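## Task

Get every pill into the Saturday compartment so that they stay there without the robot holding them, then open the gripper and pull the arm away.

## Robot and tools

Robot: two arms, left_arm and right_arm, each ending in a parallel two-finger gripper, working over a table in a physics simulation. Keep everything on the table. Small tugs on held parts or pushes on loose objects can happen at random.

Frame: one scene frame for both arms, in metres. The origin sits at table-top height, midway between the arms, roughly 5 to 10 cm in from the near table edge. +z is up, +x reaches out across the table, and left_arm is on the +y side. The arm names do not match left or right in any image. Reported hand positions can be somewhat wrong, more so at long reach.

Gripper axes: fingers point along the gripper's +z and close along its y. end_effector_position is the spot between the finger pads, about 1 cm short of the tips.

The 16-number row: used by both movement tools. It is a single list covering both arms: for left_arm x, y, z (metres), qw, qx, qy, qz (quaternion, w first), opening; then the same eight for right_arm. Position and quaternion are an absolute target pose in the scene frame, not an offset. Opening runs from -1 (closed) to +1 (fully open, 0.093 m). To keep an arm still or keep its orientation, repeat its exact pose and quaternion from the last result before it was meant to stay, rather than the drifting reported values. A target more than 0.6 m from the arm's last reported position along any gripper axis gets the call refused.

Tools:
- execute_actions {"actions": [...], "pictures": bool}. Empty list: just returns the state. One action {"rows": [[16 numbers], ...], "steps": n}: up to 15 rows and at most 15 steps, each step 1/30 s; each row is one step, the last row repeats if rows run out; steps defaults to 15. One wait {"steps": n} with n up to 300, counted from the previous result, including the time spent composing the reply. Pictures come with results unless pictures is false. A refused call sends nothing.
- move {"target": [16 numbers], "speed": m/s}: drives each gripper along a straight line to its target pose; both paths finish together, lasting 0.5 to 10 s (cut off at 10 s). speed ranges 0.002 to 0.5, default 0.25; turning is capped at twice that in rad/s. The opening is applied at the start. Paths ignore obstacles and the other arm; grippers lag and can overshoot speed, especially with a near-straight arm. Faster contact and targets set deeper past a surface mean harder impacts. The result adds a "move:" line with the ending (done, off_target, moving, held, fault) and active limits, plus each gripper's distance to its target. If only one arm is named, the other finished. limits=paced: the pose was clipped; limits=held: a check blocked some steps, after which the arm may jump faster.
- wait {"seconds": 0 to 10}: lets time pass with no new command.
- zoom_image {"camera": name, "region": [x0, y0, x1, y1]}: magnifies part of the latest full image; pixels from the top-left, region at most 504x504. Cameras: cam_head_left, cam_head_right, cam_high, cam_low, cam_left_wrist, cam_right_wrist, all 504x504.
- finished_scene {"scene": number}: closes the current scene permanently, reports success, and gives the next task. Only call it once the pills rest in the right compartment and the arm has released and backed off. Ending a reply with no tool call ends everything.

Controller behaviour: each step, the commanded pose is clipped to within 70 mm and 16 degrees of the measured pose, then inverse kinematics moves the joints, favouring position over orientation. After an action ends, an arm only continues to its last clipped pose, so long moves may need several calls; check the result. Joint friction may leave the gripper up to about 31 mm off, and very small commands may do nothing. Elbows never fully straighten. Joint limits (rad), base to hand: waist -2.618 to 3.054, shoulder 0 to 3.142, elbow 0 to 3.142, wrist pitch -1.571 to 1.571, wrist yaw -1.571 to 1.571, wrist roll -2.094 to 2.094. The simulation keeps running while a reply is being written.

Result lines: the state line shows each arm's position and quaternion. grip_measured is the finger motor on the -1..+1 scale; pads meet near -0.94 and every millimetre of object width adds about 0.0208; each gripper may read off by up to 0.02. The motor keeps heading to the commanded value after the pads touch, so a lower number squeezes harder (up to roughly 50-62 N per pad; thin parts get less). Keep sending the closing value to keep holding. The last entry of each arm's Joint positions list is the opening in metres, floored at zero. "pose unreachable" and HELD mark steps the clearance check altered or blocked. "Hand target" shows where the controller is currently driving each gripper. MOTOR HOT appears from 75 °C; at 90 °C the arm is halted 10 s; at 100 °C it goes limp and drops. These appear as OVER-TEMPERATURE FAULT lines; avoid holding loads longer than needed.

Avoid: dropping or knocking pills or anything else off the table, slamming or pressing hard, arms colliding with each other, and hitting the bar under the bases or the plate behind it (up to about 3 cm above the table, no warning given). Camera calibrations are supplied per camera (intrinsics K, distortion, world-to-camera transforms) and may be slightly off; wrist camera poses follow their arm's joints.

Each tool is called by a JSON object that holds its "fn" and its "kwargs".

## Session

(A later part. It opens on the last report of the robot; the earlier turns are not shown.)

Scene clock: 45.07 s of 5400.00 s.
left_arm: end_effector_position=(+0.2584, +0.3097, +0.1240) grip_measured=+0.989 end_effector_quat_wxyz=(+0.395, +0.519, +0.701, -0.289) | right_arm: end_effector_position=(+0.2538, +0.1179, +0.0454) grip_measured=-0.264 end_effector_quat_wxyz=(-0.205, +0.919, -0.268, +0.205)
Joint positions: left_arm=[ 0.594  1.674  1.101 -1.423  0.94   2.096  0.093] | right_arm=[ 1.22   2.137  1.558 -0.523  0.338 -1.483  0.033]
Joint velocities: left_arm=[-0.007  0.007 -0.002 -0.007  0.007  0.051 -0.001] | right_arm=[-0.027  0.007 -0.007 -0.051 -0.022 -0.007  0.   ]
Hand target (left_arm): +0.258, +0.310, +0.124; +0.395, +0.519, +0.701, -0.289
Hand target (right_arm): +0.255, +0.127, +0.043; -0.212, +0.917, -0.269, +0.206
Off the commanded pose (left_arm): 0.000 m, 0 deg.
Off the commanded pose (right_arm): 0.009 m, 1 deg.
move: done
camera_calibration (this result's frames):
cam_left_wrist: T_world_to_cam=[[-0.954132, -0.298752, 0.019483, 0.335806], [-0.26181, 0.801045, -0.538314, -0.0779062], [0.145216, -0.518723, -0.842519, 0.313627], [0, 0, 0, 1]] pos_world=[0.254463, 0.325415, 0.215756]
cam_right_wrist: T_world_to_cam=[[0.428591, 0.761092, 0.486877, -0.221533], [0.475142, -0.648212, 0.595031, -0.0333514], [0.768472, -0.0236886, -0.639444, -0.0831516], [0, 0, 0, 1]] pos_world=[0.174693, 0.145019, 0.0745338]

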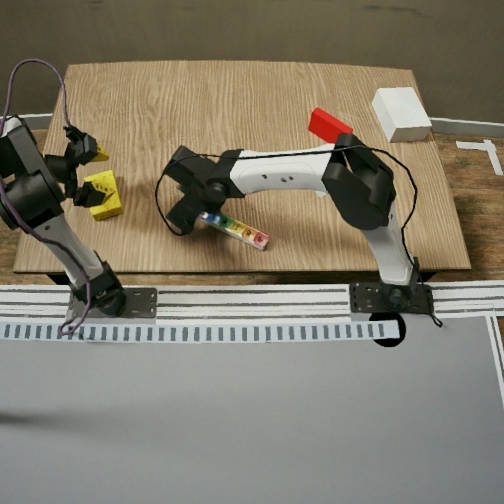

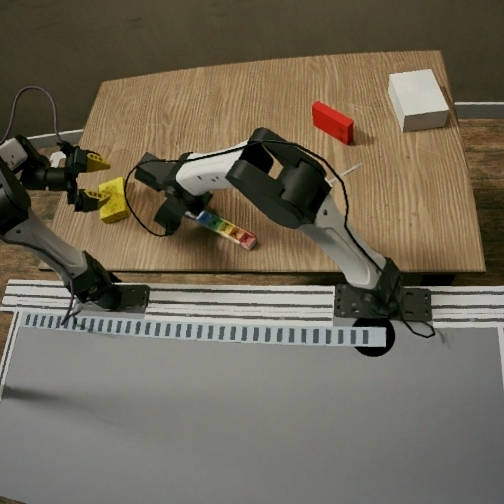

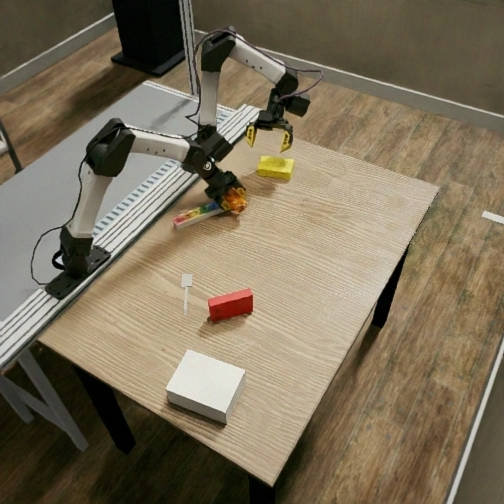

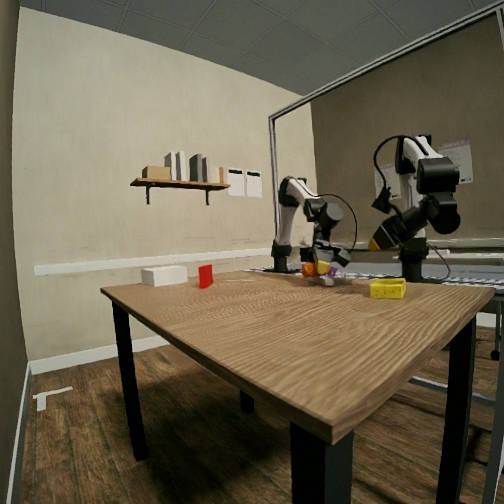

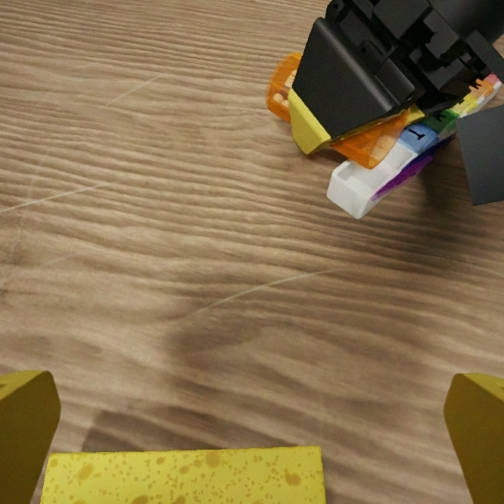

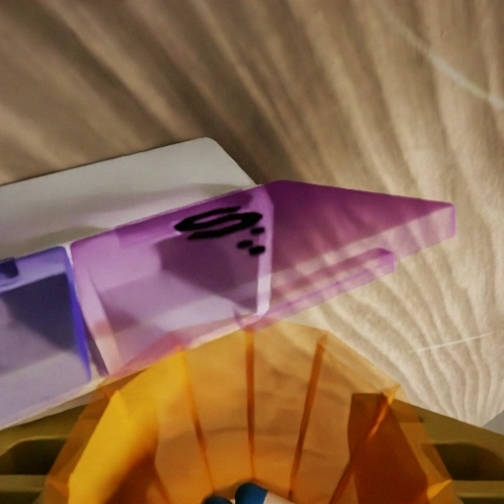

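{"fn": "move", "kwargs": {"target": [0.2584,0.3097,0.124,0.395,0.519,0.701,-0.289,1, 0.257,0.133,0.05,0.212,-0.916,0.269,-0.206,-0.3], "speed": 0.015}}

{"fn": "zoom_image", "kwargs": {"camera": "cam_left_wrist", "region": [250, 20, 504, 240]}}

Scene clock: 46.73 s of 5400.00 s.
left_arm: end_effector_position=(+0.2584, +0.3097, +0.1240) grip_measured=+0.989 end_effector_quat_wxyz=(+0.395, +0.519, +0.701, -0.289) | right_arm: end_effector_position=(+0.2571, +0.1259, +0.0485) grip_measured=-0.264 end_effector_quat_wxyz=(-0.208, +0.918, -0.269, +0.205)
Joint positions: left_arm=[ 0.594  1.674  1.101 -1.423  0.94   2.096  0.093] | right_arm=[ 1.22   2.162  1.608 -0.542  0.338 -1.481  0.033]
Joint velocities: left_arm=[ 0.007  0.007 -0.017 -0.037  0.007 -0.007 -0.   ] | right_arm=[-0.022  0.012  0.002 -0.066  0.037 -0.051 -0.001]
Hand target (left_arm): +0.258, +0.310, +0.124; +0.395, +0.519, +0.701, -0.289
Hand target (right_arm): +0.257, +0.133, +0.050; -0.213, +0.917, -0.269, +0.206
Off the commanded pose (left_arm): 0.000 m, 0 deg.
Off the commanded pose (right_arm): 0.007 m, 1 deg.
move: done
camera_calibration (this result's frames):
cam_left_wrist: T_world_to_cam=[[-0.954132, -0.298752, 0.019483, 0.335806], [-0.26181, 0.801045, -0.538314, -0.0779062], [0.145216, -0.518723, -0.842519, 0.313627], [0, 0, 0, 1]] pos_world=[0.254463, 0.325415, 0.215756]
cam_right_wrist: T_world_to_cam=[[0.428605, 0.757639, 0.492221, -0.230403], [0.473295, -0.652344, 0.591979, -0.0304584], [0.769604, -0.0207593, -0.638184, -0.0842431], [0, 0, 0, 1]] pos_world=[0.178001, 0.152944, 0.0776774]

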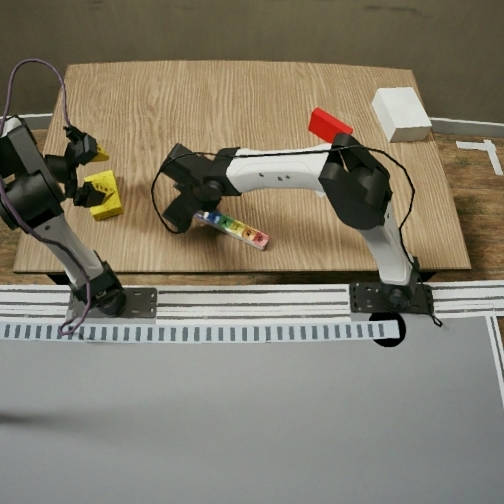

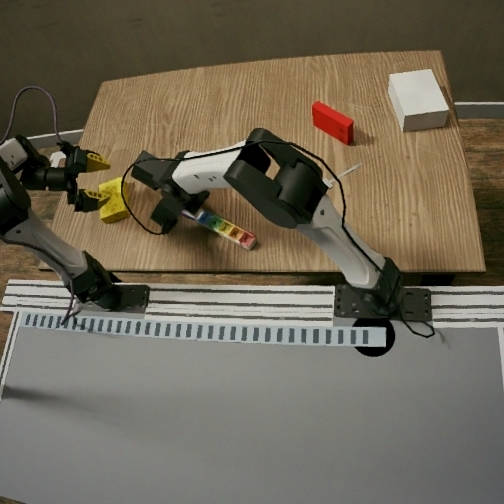

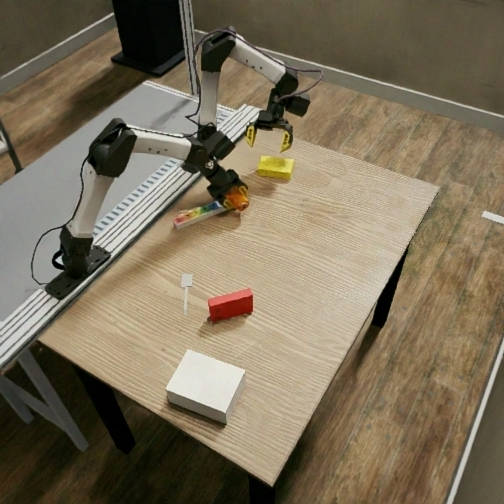

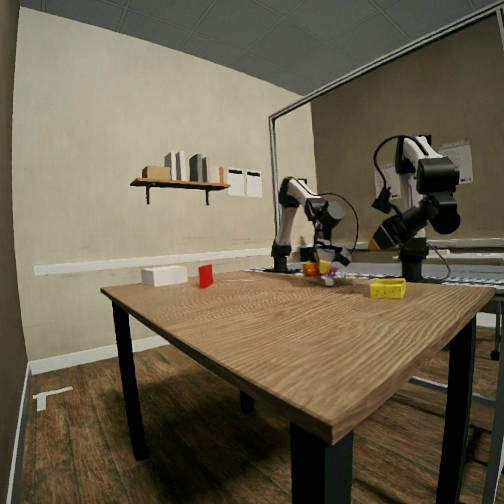

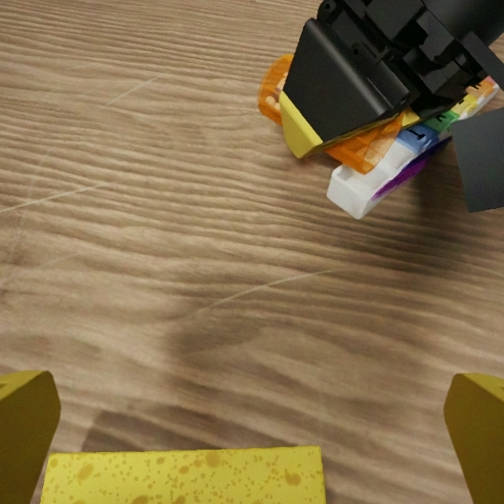

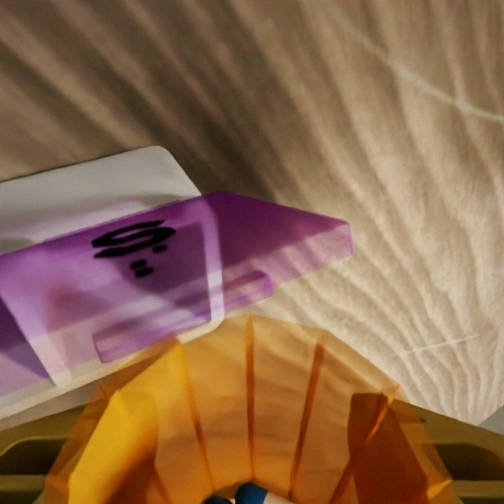

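Region (250, 20, 504, 240) of cam_left_wrist's 504x504 image, scaled by 1.984, with more detail than that image has; it fills the top 437 rows of this view, and the rest is white.

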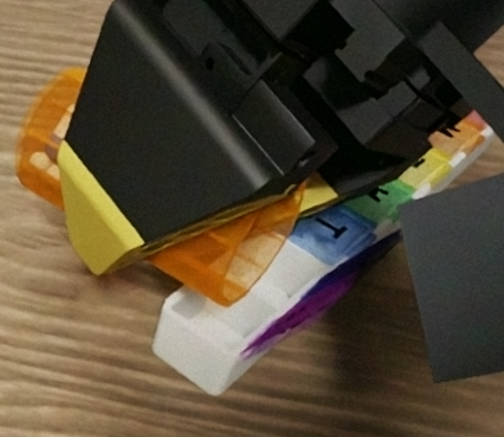

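{"fn": "move", "kwargs": {"target": [0.2584,0.3097,0.124,0.395,0.519,0.701,-0.289,1, 0.253,0.127,0.051,0.198,-0.907,0.247,-0.279,-0.3], "speed": 0.02}}

{"fn": "zoom_image", "kwargs": {"camera": "cam_left_wrist", "region": [250, 20, 504, 240]}}

{"fn": "zoom_image", "kwargs": {"camera": "cam_low", "region": [270, 230, 370, 300]}}

Scene clock: 51.73 s of 5400.00 s.
left_arm: end_effector_position=(+0.2584, +0.3097, +0.1240) grip_measured=+0.989 end_effector_quat_wxyz=(+0.395, +0.519, +0.701, -0.289) | right_arm: end_effector_position=(+0.2550, +0.1291, +0.0596) grip_measured=-0.264 end_effector_quat_wxyz=(-0.206, +0.905, -0.252, +0.274)
Joint positions: left_arm=[ 0.594  1.674  1.101 -1.423  0.94   2.096  0.093] | right_arm=[ 1.272  2.162  1.608 -0.524  0.492 -1.5    0.033]
Joint velocities: left_arm=[ 0.007 -0.007 -0.002  0.007  0.022 -0.007 -0.001] | right_arm=[-0.007  0.012 -0.017  0.007 -0.007  0.022 -0.001]
Hand target (left_arm): +0.258, +0.310, +0.124; +0.395, +0.519, +0.701, -0.289
Hand target (right_arm): +0.253, +0.127, +0.051; -0.199, +0.907, -0.247, +0.279
Off the commanded pose (left_arm): 0.000 m, 0 deg.
Off the commanded pose (right_arm): 0.009 m, 1 deg.
move: done
camera_calibration (this result's frames):
cam_left_wrist: T_world_to_cam=[[-0.954132, -0.298752, 0.019483, 0.335806], [-0.26181, 0.801045, -0.538314, -0.0779062], [0.145216, -0.518723, -0.842519, 0.313627], [0, 0, 0, 1]] pos_world=[0.254463, 0.325415, 0.215756]
cam_right_wrist: T_world_to_cam=[[0.363577, 0.776916, 0.514017, -0.224555], [0.382188, -0.627604, 0.678267, -0.0190246], [0.849555, -0.0501514, -0.52511, -0.0987727], [0, 0, 0, 1]] pos_world=[0.172827, 0.157567, 0.0764623]

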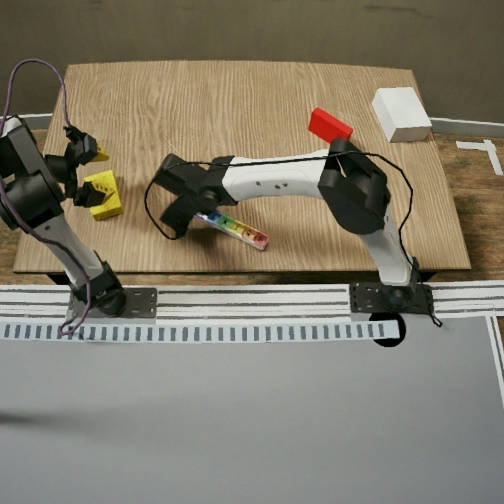

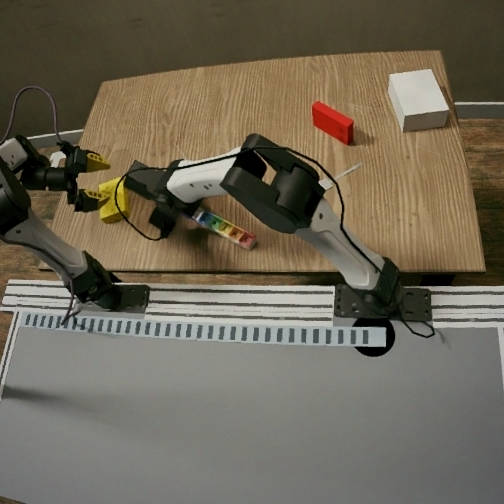

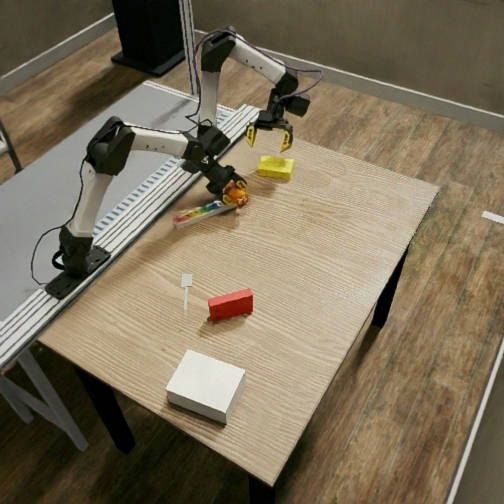

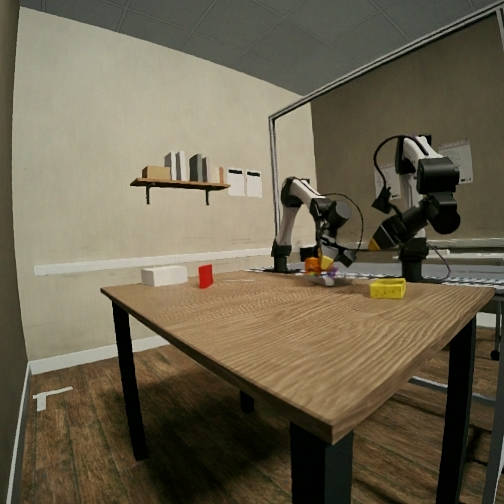

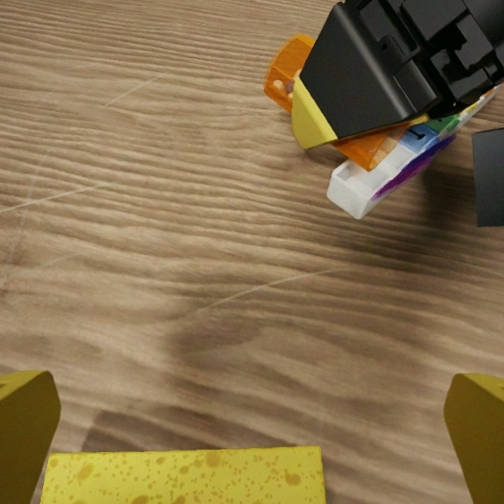

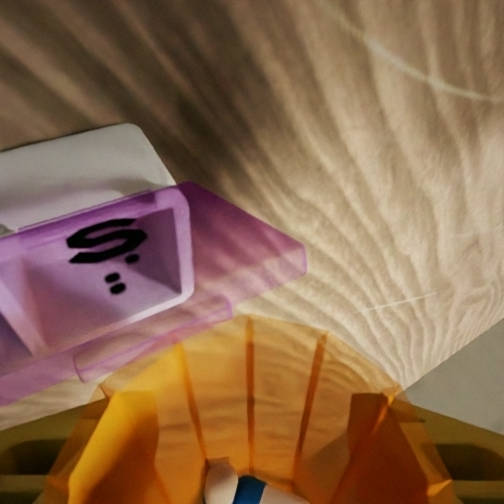

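Region (250, 20, 504, 240) of cam_left_wrist's 504x504 image, scaled by 1.984, with more detail than that image has; it fills the top 437 rows of this view, and the rest is white.

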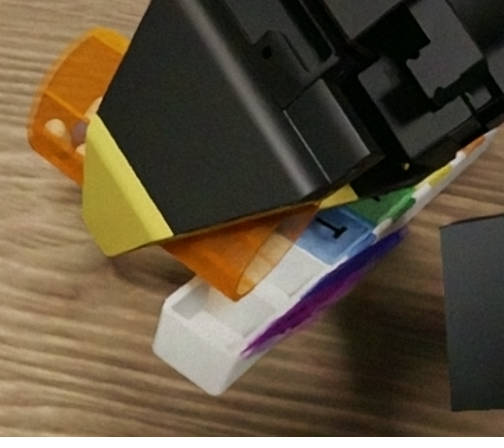

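Region (270, 230, 370, 300) of cam_low's 504x504 image, scaled by 5.040, with more detail than that image has; it fills the top 353 rows of this view, and the rest is white.

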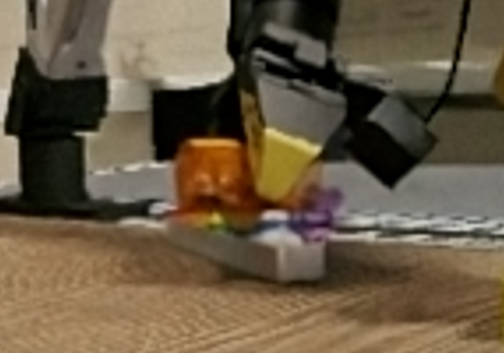

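{"fn": "move", "kwargs": {"target": [0.2584,0.3097,0.124,0.395,0.519,0.701,-0.289,1, 0.251,0.121,0.046,0.198,-0.907,0.247,-0.279,-0.3], "speed": 0.015}}

{"fn": "zoom_image", "kwargs": {"camera": "cam_left_wrist", "region": [250, 20, 504, 240]}}

Scene clock: 53.37 s of 5400.00 s.
left_arm: end_effector_position=(+0.2584, +0.3097, +0.1240) grip_measured=+0.989 end_effector_quat_wxyz=(+0.395, +0.519, +0.701, -0.289) | right_arm: end_effector_position=(+0.2538, +0.1231, +0.0488) grip_measured=-0.264 end_effector_quat_wxyz=(-0.199, +0.906, -0.251, +0.275)
Joint positions: left_arm=[ 0.594  1.674  1.101 -1.423  0.94   2.096  0.093] | right_arm=[ 1.272  2.162  1.568 -0.496  0.497 -1.5    0.033]
Joint velocities: left_arm=[ 0.002 -0.017  0.017 -0.007 -0.022 -0.022 -0.001] | right_arm=[-0.002 -0.017 -0.012  0.007 -0.037 -0.022 -0.   ]
Hand target (left_arm): +0.258, +0.310, +0.124; +0.395, +0.519, +0.701, -0.289
Hand target (right_arm): +0.251, +0.121, +0.046; -0.198, +0.907, -0.247, +0.279
Off the commanded pose (left_arm): 0.000 m, 0 deg.
Off the commanded pose (right_arm): 0.004 m, 1 deg.
move: done
camera_calibration (this result's frames):
cam_left_wrist: T_world_to_cam=[[-0.954132, -0.298752, 0.019483, 0.335806], [-0.26181, 0.801045, -0.538314, -0.0779062], [0.145216, -0.518723, -0.842519, 0.313627], [0, 0, 0, 1]] pos_world=[0.254463, 0.325415, 0.215756]
cam_right_wrist: T_world_to_cam=[[0.365444, 0.78315, 0.503117, -0.214663], [0.380927, -0.618994, 0.686835, -0.016159], [0.849321, -0.059349, -0.52453, -0.102537], [0, 0, 0, 1]] pos_world=[0.171689, 0.152026, 0.0653156]

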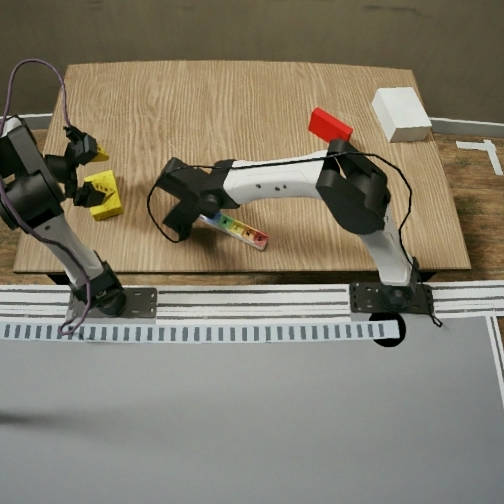

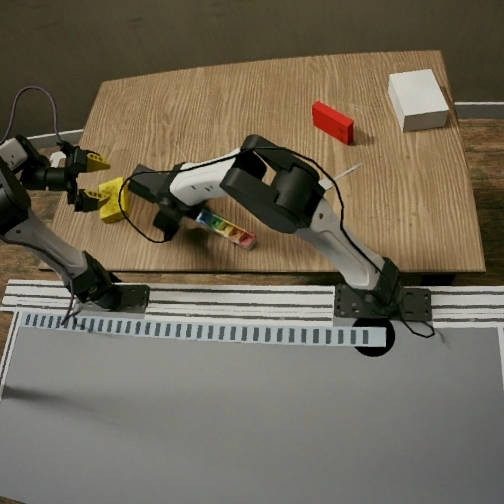

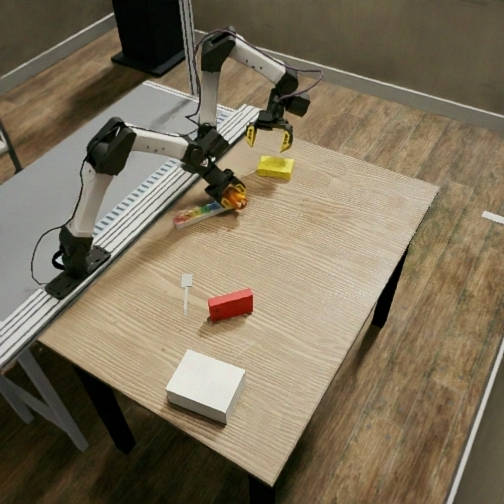

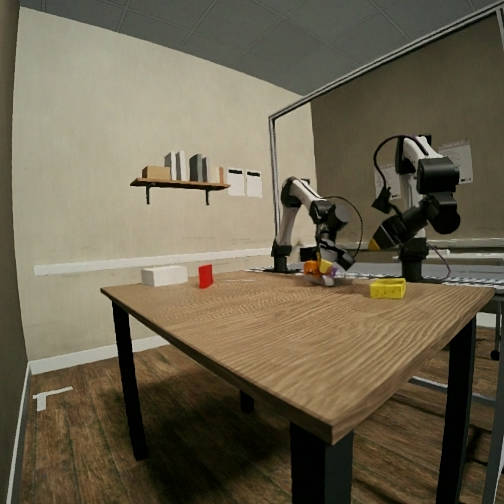

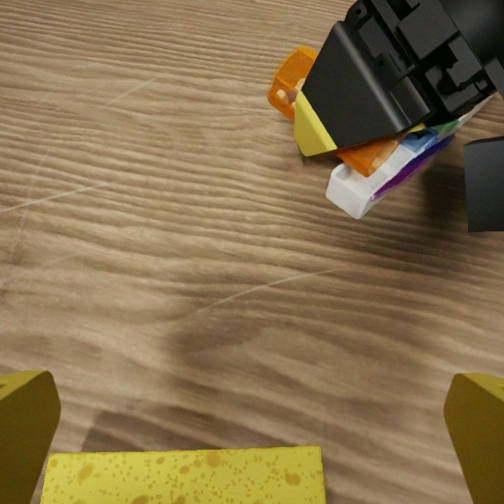

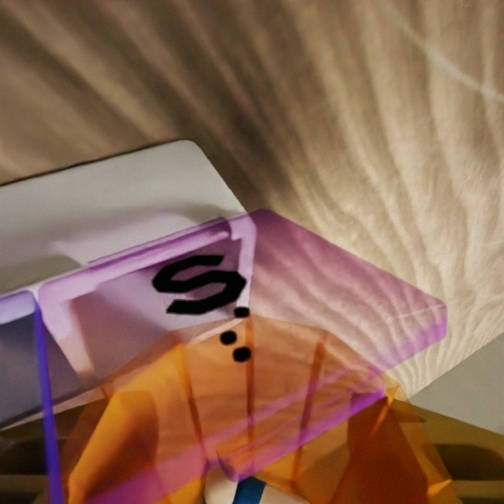

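Region (250, 20, 504, 240) of cam_left_wrist's 504x504 image, scaled by 1.984, with more detail than that image has; it fills the top 437 rows of this view, and the rest is white.

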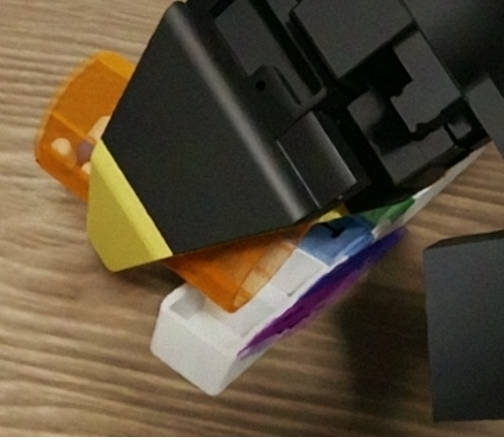

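{"fn": "move", "kwargs": {"target": [0.2584,0.3097,0.124,0.395,0.519,0.701,-0.289,1, 0.251,0.123,0.051,0.184,-0.893,0.225,-0.342,-0.3], "speed": 0.015}}

{"fn": "zoom_image", "kwargs": {"camera": "cam_left_wrist", "region": [250, 20, 504, 240]}}

Scene clock: 60.33 s of 5400.00 s.
left_arm: end_effector_position=(+0.2584, +0.3097, +0.1240) grip_measured=+0.989 end_effector_quat_wxyz=(+0.395, +0.519, +0.701, -0.289) | right_arm: end_effector_position=(+0.2525, +0.1236, +0.0607) grip_measured=-0.264 end_effector_quat_wxyz=(-0.192, +0.892, -0.231, +0.337)
Joint positions: left_arm=[ 0.594  1.674  1.101 -1.423  0.94   2.096  0.093] | right_arm=[ 1.312  2.162  1.568 -0.485  0.632 -1.534  0.033]
Joint velocities: left_arm=[ 0.002 -0.017 -0.012  0.007  0.037  0.051  0.001] | right_arm=[ 0.017 -0.017  0.012 -0.066 -0.007 -0.081 -0.   ]
Hand target (left_arm): +0.258, +0.310, +0.124; +0.395, +0.519, +0.701, -0.289
Hand target (right_arm): +0.251, +0.123, +0.051; -0.185, +0.893, -0.225, +0.342
Off the commanded pose (left_arm): 0.000 m, 0 deg.
Off the commanded pose (right_arm): 0.010 m, 1 deg.
move: done
camera_calibration (this result's frames):
cam_left_wrist: T_world_to_cam=[[-0.954132, -0.298752, 0.019483, 0.335806], [-0.26181, 0.801045, -0.538314, -0.0779062], [0.145216, -0.518723, -0.842519, 0.313627], [0, 0, 0, 1]] pos_world=[0.254463, 0.325415, 0.215756]
cam_right_wrist: T_world_to_cam=[[0.301574, 0.808634, 0.505138, -0.207699], [0.292133, -0.58269, 0.758374, -0.00999734], [0.907585, -0.0811379, -0.411953, -0.114058], [0, 0, 0, 1]] pos_world=[0.169074, 0.152873, 0.0655117]

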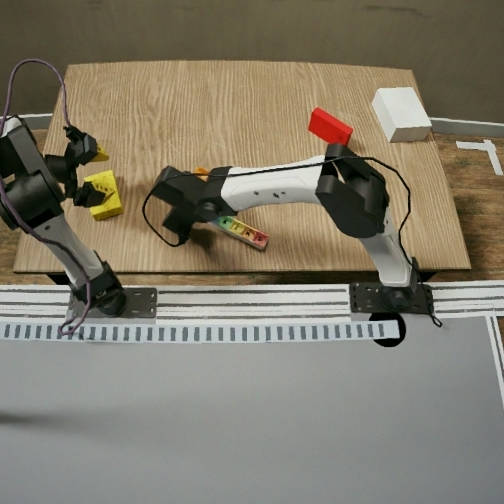

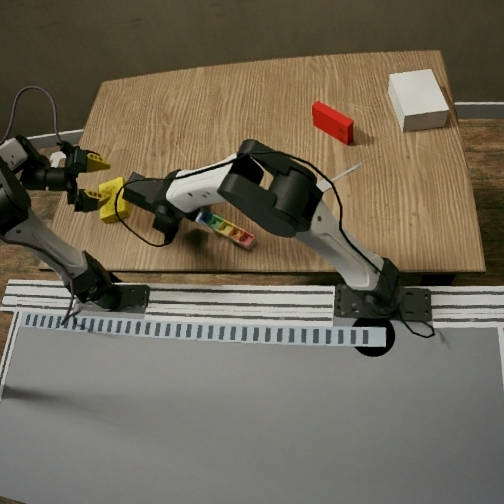

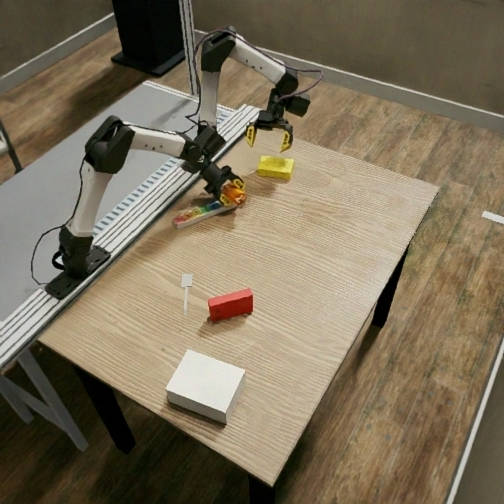

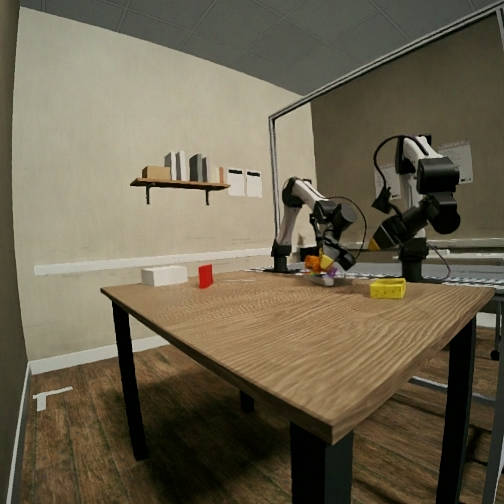

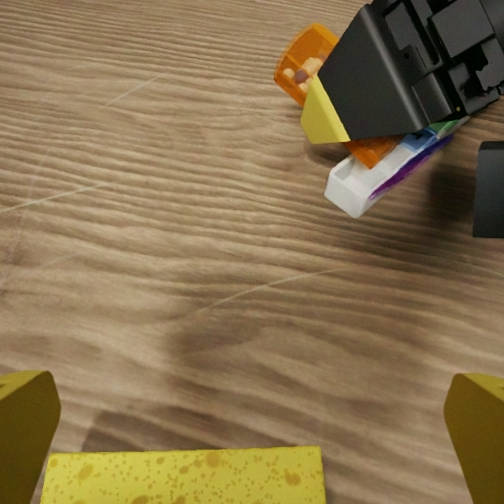

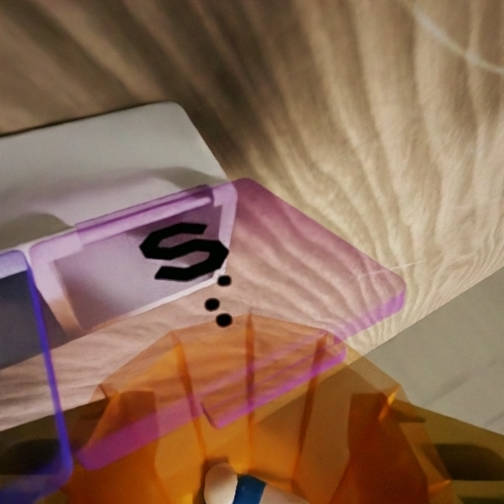

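Region (250, 20, 504, 240) of cam_left_wrist's 504x504 image, scaled by 1.984, with more detail than that image has; it fills the top 437 rows of this view, and the rest is white.

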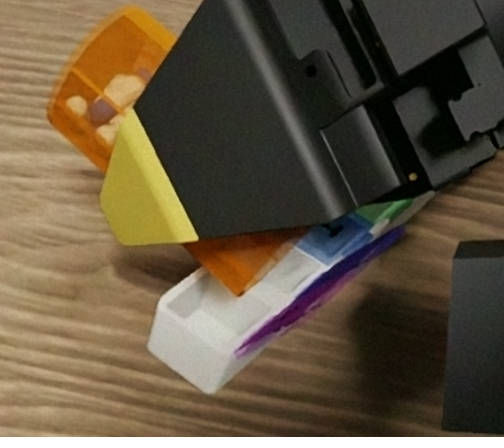

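{"fn": "move", "kwargs": {"target": [0.2584,0.3097,0.124,0.395,0.519,0.701,-0.289,1, 0.250,0.128,0.053,0.173,-0.880,0.208,-0.389,-0.3], "speed": 0.015}}

{"fn": "zoom_image", "kwargs": {"camera": "cam_left_wrist", "region": [250, 20, 504, 240]}}

Scene clock: 65.17 s of 5400.00 s.
left_arm: end_effector_position=(+0.2584, +0.3097, +0.1240) grip_measured=+0.989 end_effector_quat_wxyz=(+0.395, +0.519, +0.701, -0.289) | right_arm: end_effector_position=(+0.2500, +0.1219, +0.0556) grip_measured=-0.264 end_effector_quat_wxyz=(-0.170, +0.883, -0.211, +0.384)
Joint positions: left_arm=[ 0.594  1.674  1.101 -1.423  0.94   2.096  0.093] | right_arm=[ 1.344  2.195  1.568 -0.478  0.74  -1.56   0.033]
Joint velocities: left_arm=[ 0.012 -0.007 -0.002 -0.022 -0.051  0.095  0.   ] | right_arm=[ 0.002  0.017  0.007 -0.037 -0.022  0.037  0.   ]
Hand target (left_arm): +0.258, +0.310, +0.124; +0.395, +0.519, +0.701, -0.289
Hand target (right_arm): +0.250, +0.128, +0.053; -0.173, +0.880, -0.208, +0.389
Off the commanded pose (left_arm): 0.000 m, 0 deg.
Off the commanded pose (right_arm): 0.007 m, 1 deg.
move: done
camera_calibration (this result's frames):
cam_left_wrist: T_world_to_cam=[[-0.954132, -0.298752, 0.019483, 0.335806], [-0.26181, 0.801045, -0.538314, -0.0779062], [0.145216, -0.518723, -0.842519, 0.313627], [0, 0, 0, 1]] pos_world=[0.254463, 0.325415, 0.215756]
cam_right_wrist: T_world_to_cam=[[0.259427, 0.842811, 0.471559, -0.194726], [0.221778, -0.527217, 0.820278, 0.00100338], [0.939953, -0.108221, -0.323691, -0.123711], [0, 0, 0, 1]] pos_world=[0.166577, 0.151258, 0.0509576]

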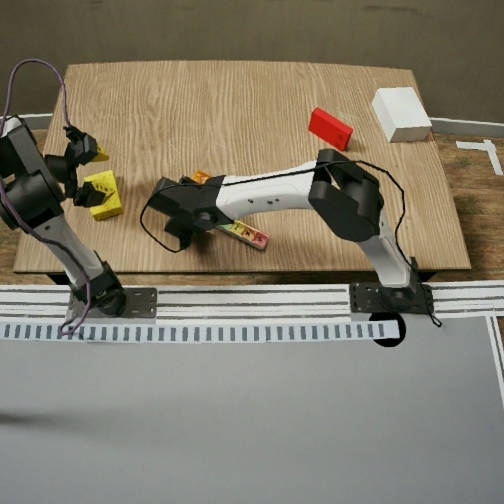

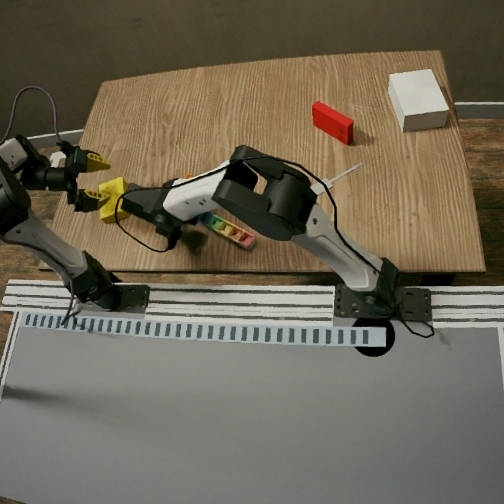

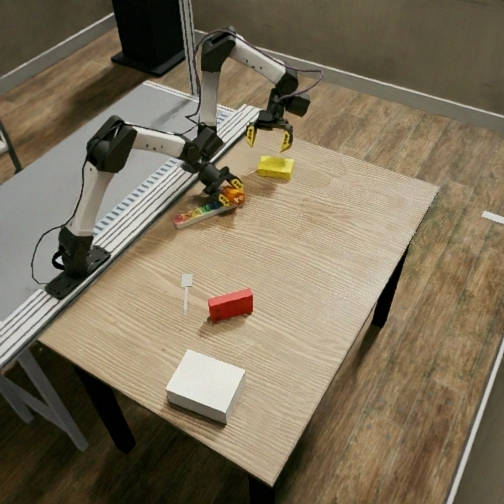

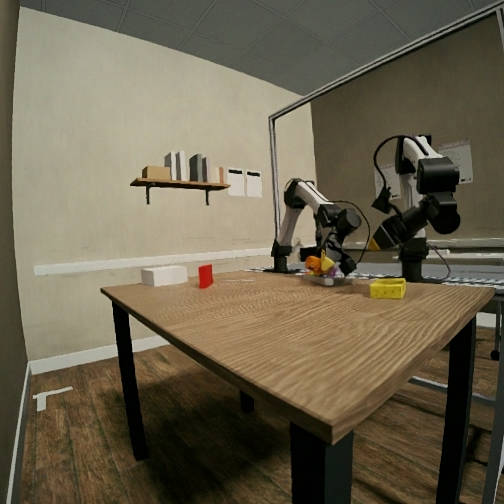

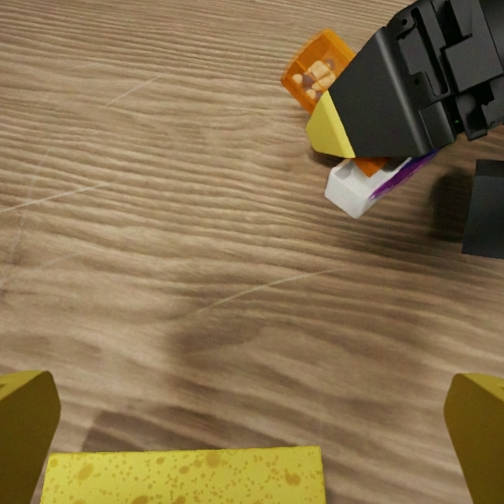

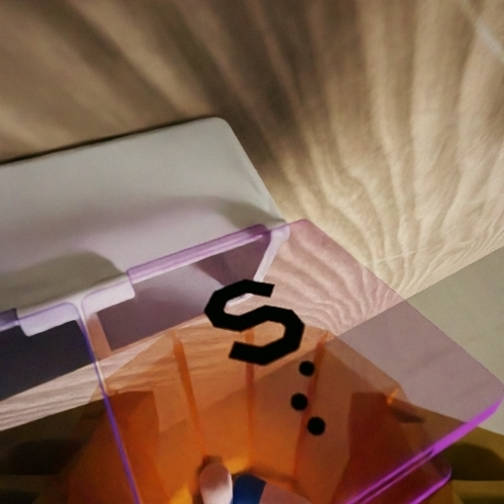

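Region (250, 20, 504, 240) of cam_left_wrist's 504x504 image, scaled by 1.984, with more detail than that image has; it fills the top 437 rows of this view, and the rest is white.

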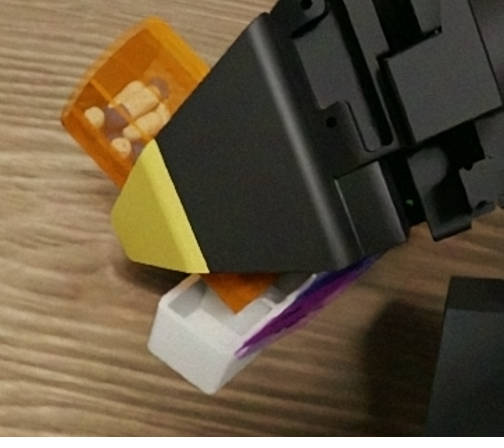

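Drifted toward Friday; correct first.

{"fn": "move", "kwargs": {"target": [0.2584,0.3097,0.124,0.395,0.519,0.701,-0.289,1, 0.253,0.134,0.058,0.173,-0.880,0.208,-0.389,-0.3], "speed": 0.012}}

{"fn": "zoom_image", "kwargs": {"camera": "cam_low", "region": [270, 230, 370, 300]}}

Scene clock: 66.83 s of 5400.00 s.
left_arm: end_effector_position=(+0.2584, +0.3097, +0.1240) grip_measured=+0.989 end_effector_quat_wxyz=(+0.395, +0.519, +0.701, -0.289) | right_arm: end_effector_position=(+0.2519, +0.1281, +0.0559) grip_measured=-0.264 end_effector_quat_wxyz=(-0.171, +0.882, -0.210, +0.385)
Joint positions: left_arm=[ 0.594  1.674  1.101 -1.423  0.94   2.096  0.093] | right_arm=[ 1.344  2.218  1.604 -0.489  0.74  -1.563  0.033]
Joint velocities: left_arm=[ 0.012 -0.007  0.002  0.007  0.022  0.007 -0.001] | right_arm=[ 0.007 -0.002  0.002  0.022 -0.007 -0.037  0.   ]
Hand target (left_arm): +0.258, +0.310, +0.124; +0.395, +0.519, +0.701, -0.289
Hand target (right_arm): +0.253, +0.134, +0.058; -0.174, +0.880, -0.208, +0.389
Off the commanded pose (left_arm): 0.000 m, 0 deg.
Off the commanded pose (right_arm): 0.006 m, 1 deg.
move: done
camera_calibration (this result's frames):
cam_left_wrist: T_world_to_cam=[[-0.954132, -0.298752, 0.019483, 0.335806], [-0.26181, 0.801045, -0.538314, -0.0779062], [0.145216, -0.518723, -0.842519, 0.313627], [0, 0, 0, 1]] pos_world=[0.254463, 0.325415, 0.215756]
cam_right_wrist: T_world_to_cam=[[0.257351, 0.842822, 0.472674, -0.200133], [0.221008, -0.527521, 0.820291, 0.00392322], [0.940705, -0.106638, -0.322029, -0.125187], [0, 0, 0, 1]] pos_world=[0.168402, 0.157396, 0.0510656]

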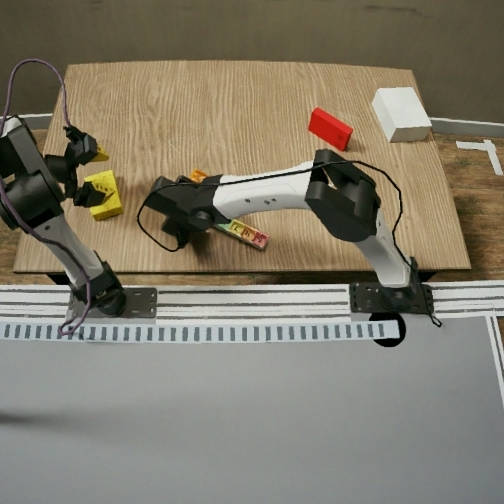

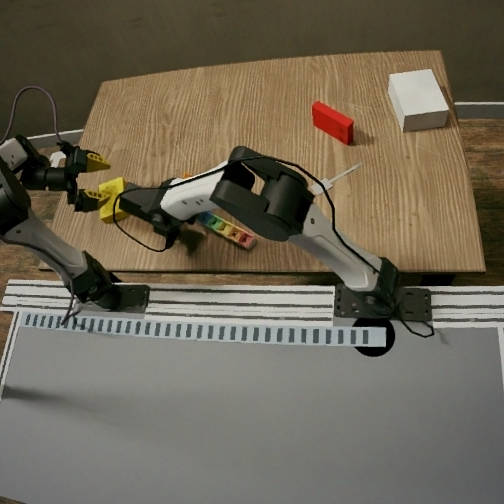

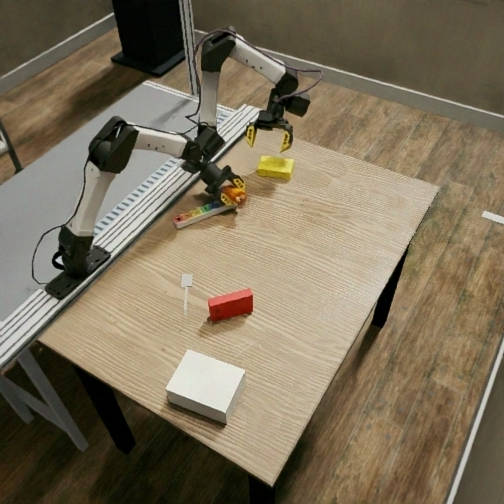

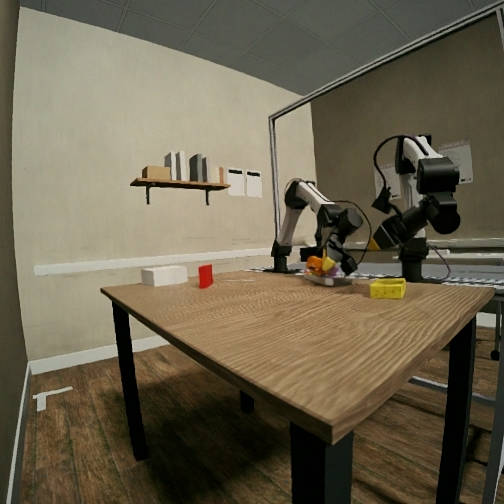

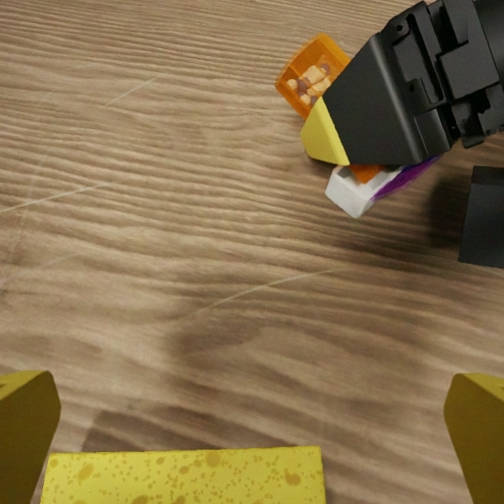

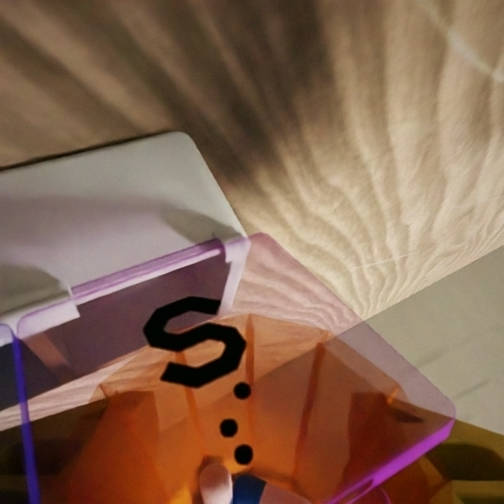

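Region (270, 230, 370, 300) of cam_low's 504x504 image, scaled by 5.040, with more detail than that image has; it fills the top 353 rows of this view, and the rest is white.

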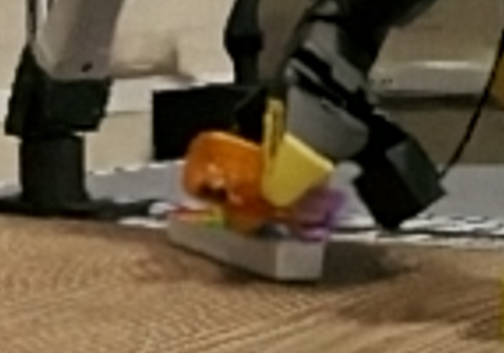

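{"fn": "move", "kwargs": {"target": [0.2584,0.3097,0.124,0.395,0.519,0.701,-0.289,1, 0.252,0.131,0.063,0.162,-0.865,0.190,-0.435,-0.3], "speed": 0.012}}

{"fn": "zoom_image", "kwargs": {"camera": "cam_left_wrist", "region": [250, 20, 504, 240]}}

Scene clock: 73.53 s of 5400.00 s.
left_arm: end_effector_position=(+0.2584, +0.3097, +0.1240) grip_measured=+0.989 end_effector_quat_wxyz=(+0.395, +0.519, +0.701, -0.289) | right_arm: end_effector_position=(+0.2529, +0.1275, +0.0677) grip_measured=-0.264 end_effector_quat_wxyz=(-0.163, +0.867, -0.194, +0.430)
Joint positions: left_arm=[ 0.594  1.674  1.101 -1.423  0.94   2.096  0.093] | right_arm=[ 1.365  2.218  1.604 -0.473  0.839 -1.605  0.033]
Joint velocities: left_arm=[ 0.002  0.002 -0.002 -0.037 -0.037  0.007  0.001] | right_arm=[ 0.017 -0.017  0.002 -0.066 -0.022  0.007 -0.   ]
Hand target (left_arm): +0.258, +0.310, +0.124; +0.395, +0.519, +0.701, -0.289
Hand target (right_arm): +0.252, +0.131, +0.063; -0.162, +0.865, -0.190, +0.435
Off the commanded pose (left_arm): 0.000 m, 0 deg.
Off the commanded pose (right_arm): 0.006 m, 1 deg.
move: done
camera_calibration (this result's frames):
cam_left_wrist: T_world_to_cam=[[-0.954132, -0.298752, 0.019483, 0.335806], [-0.26181, 0.801045, -0.538314, -0.0779062], [0.145216, -0.518723, -0.842519, 0.313627], [0, 0, 0, 1]] pos_world=[0.254463, 0.325415, 0.215756]
cam_right_wrist: T_world_to_cam=[[0.213139, 0.861534, 0.460794, -0.195859], [0.142545, -0.494005, 0.857695, 0.00667846], [0.966568, -0.117124, -0.228099, -0.13395], [0, 0, 0, 1]] pos_world=[0.170265, 0.156349, 0.0539686]

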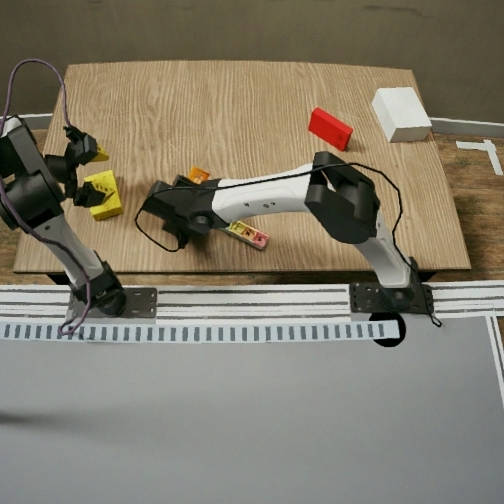

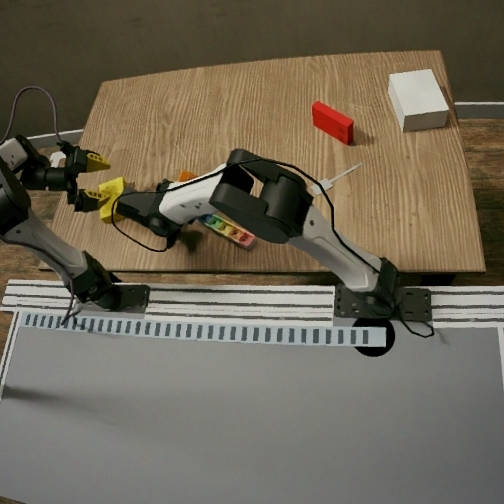

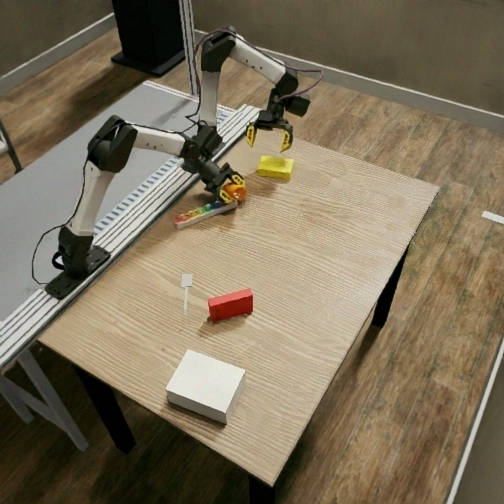

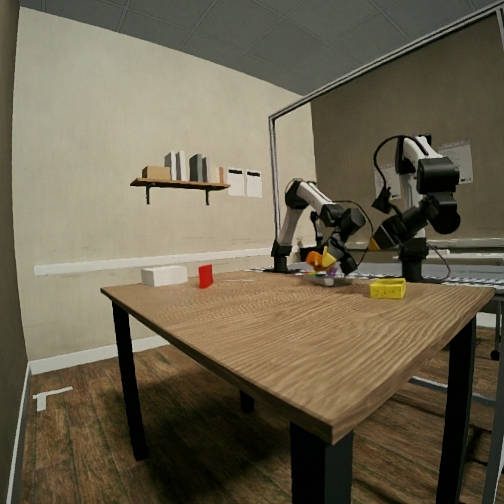

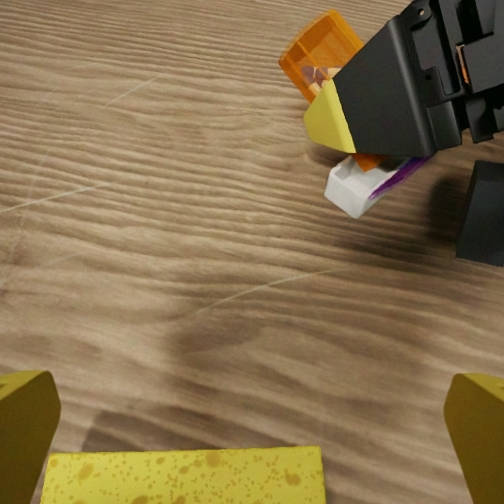

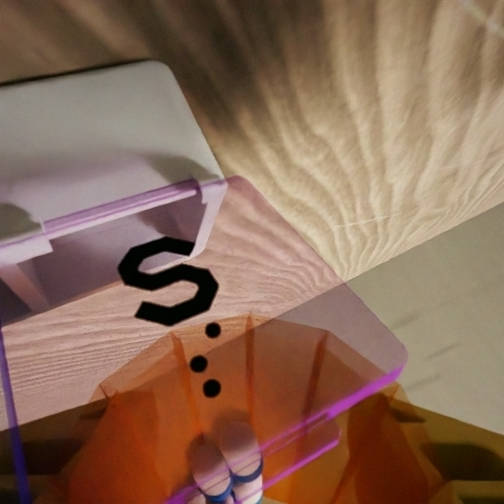

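Region (250, 20, 504, 240) of cam_left_wrist's 504x504 image, scaled by 1.984, with more detail than that image has; it fills the top 437 rows of this view, and the rest is white.

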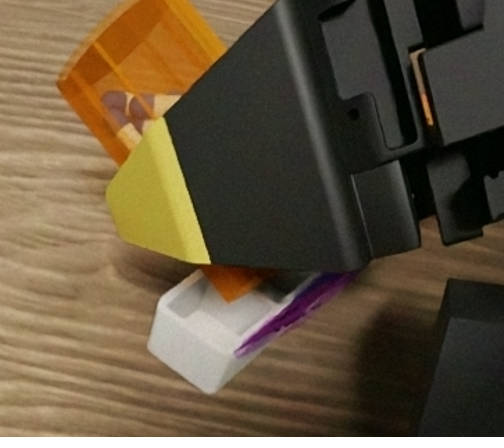

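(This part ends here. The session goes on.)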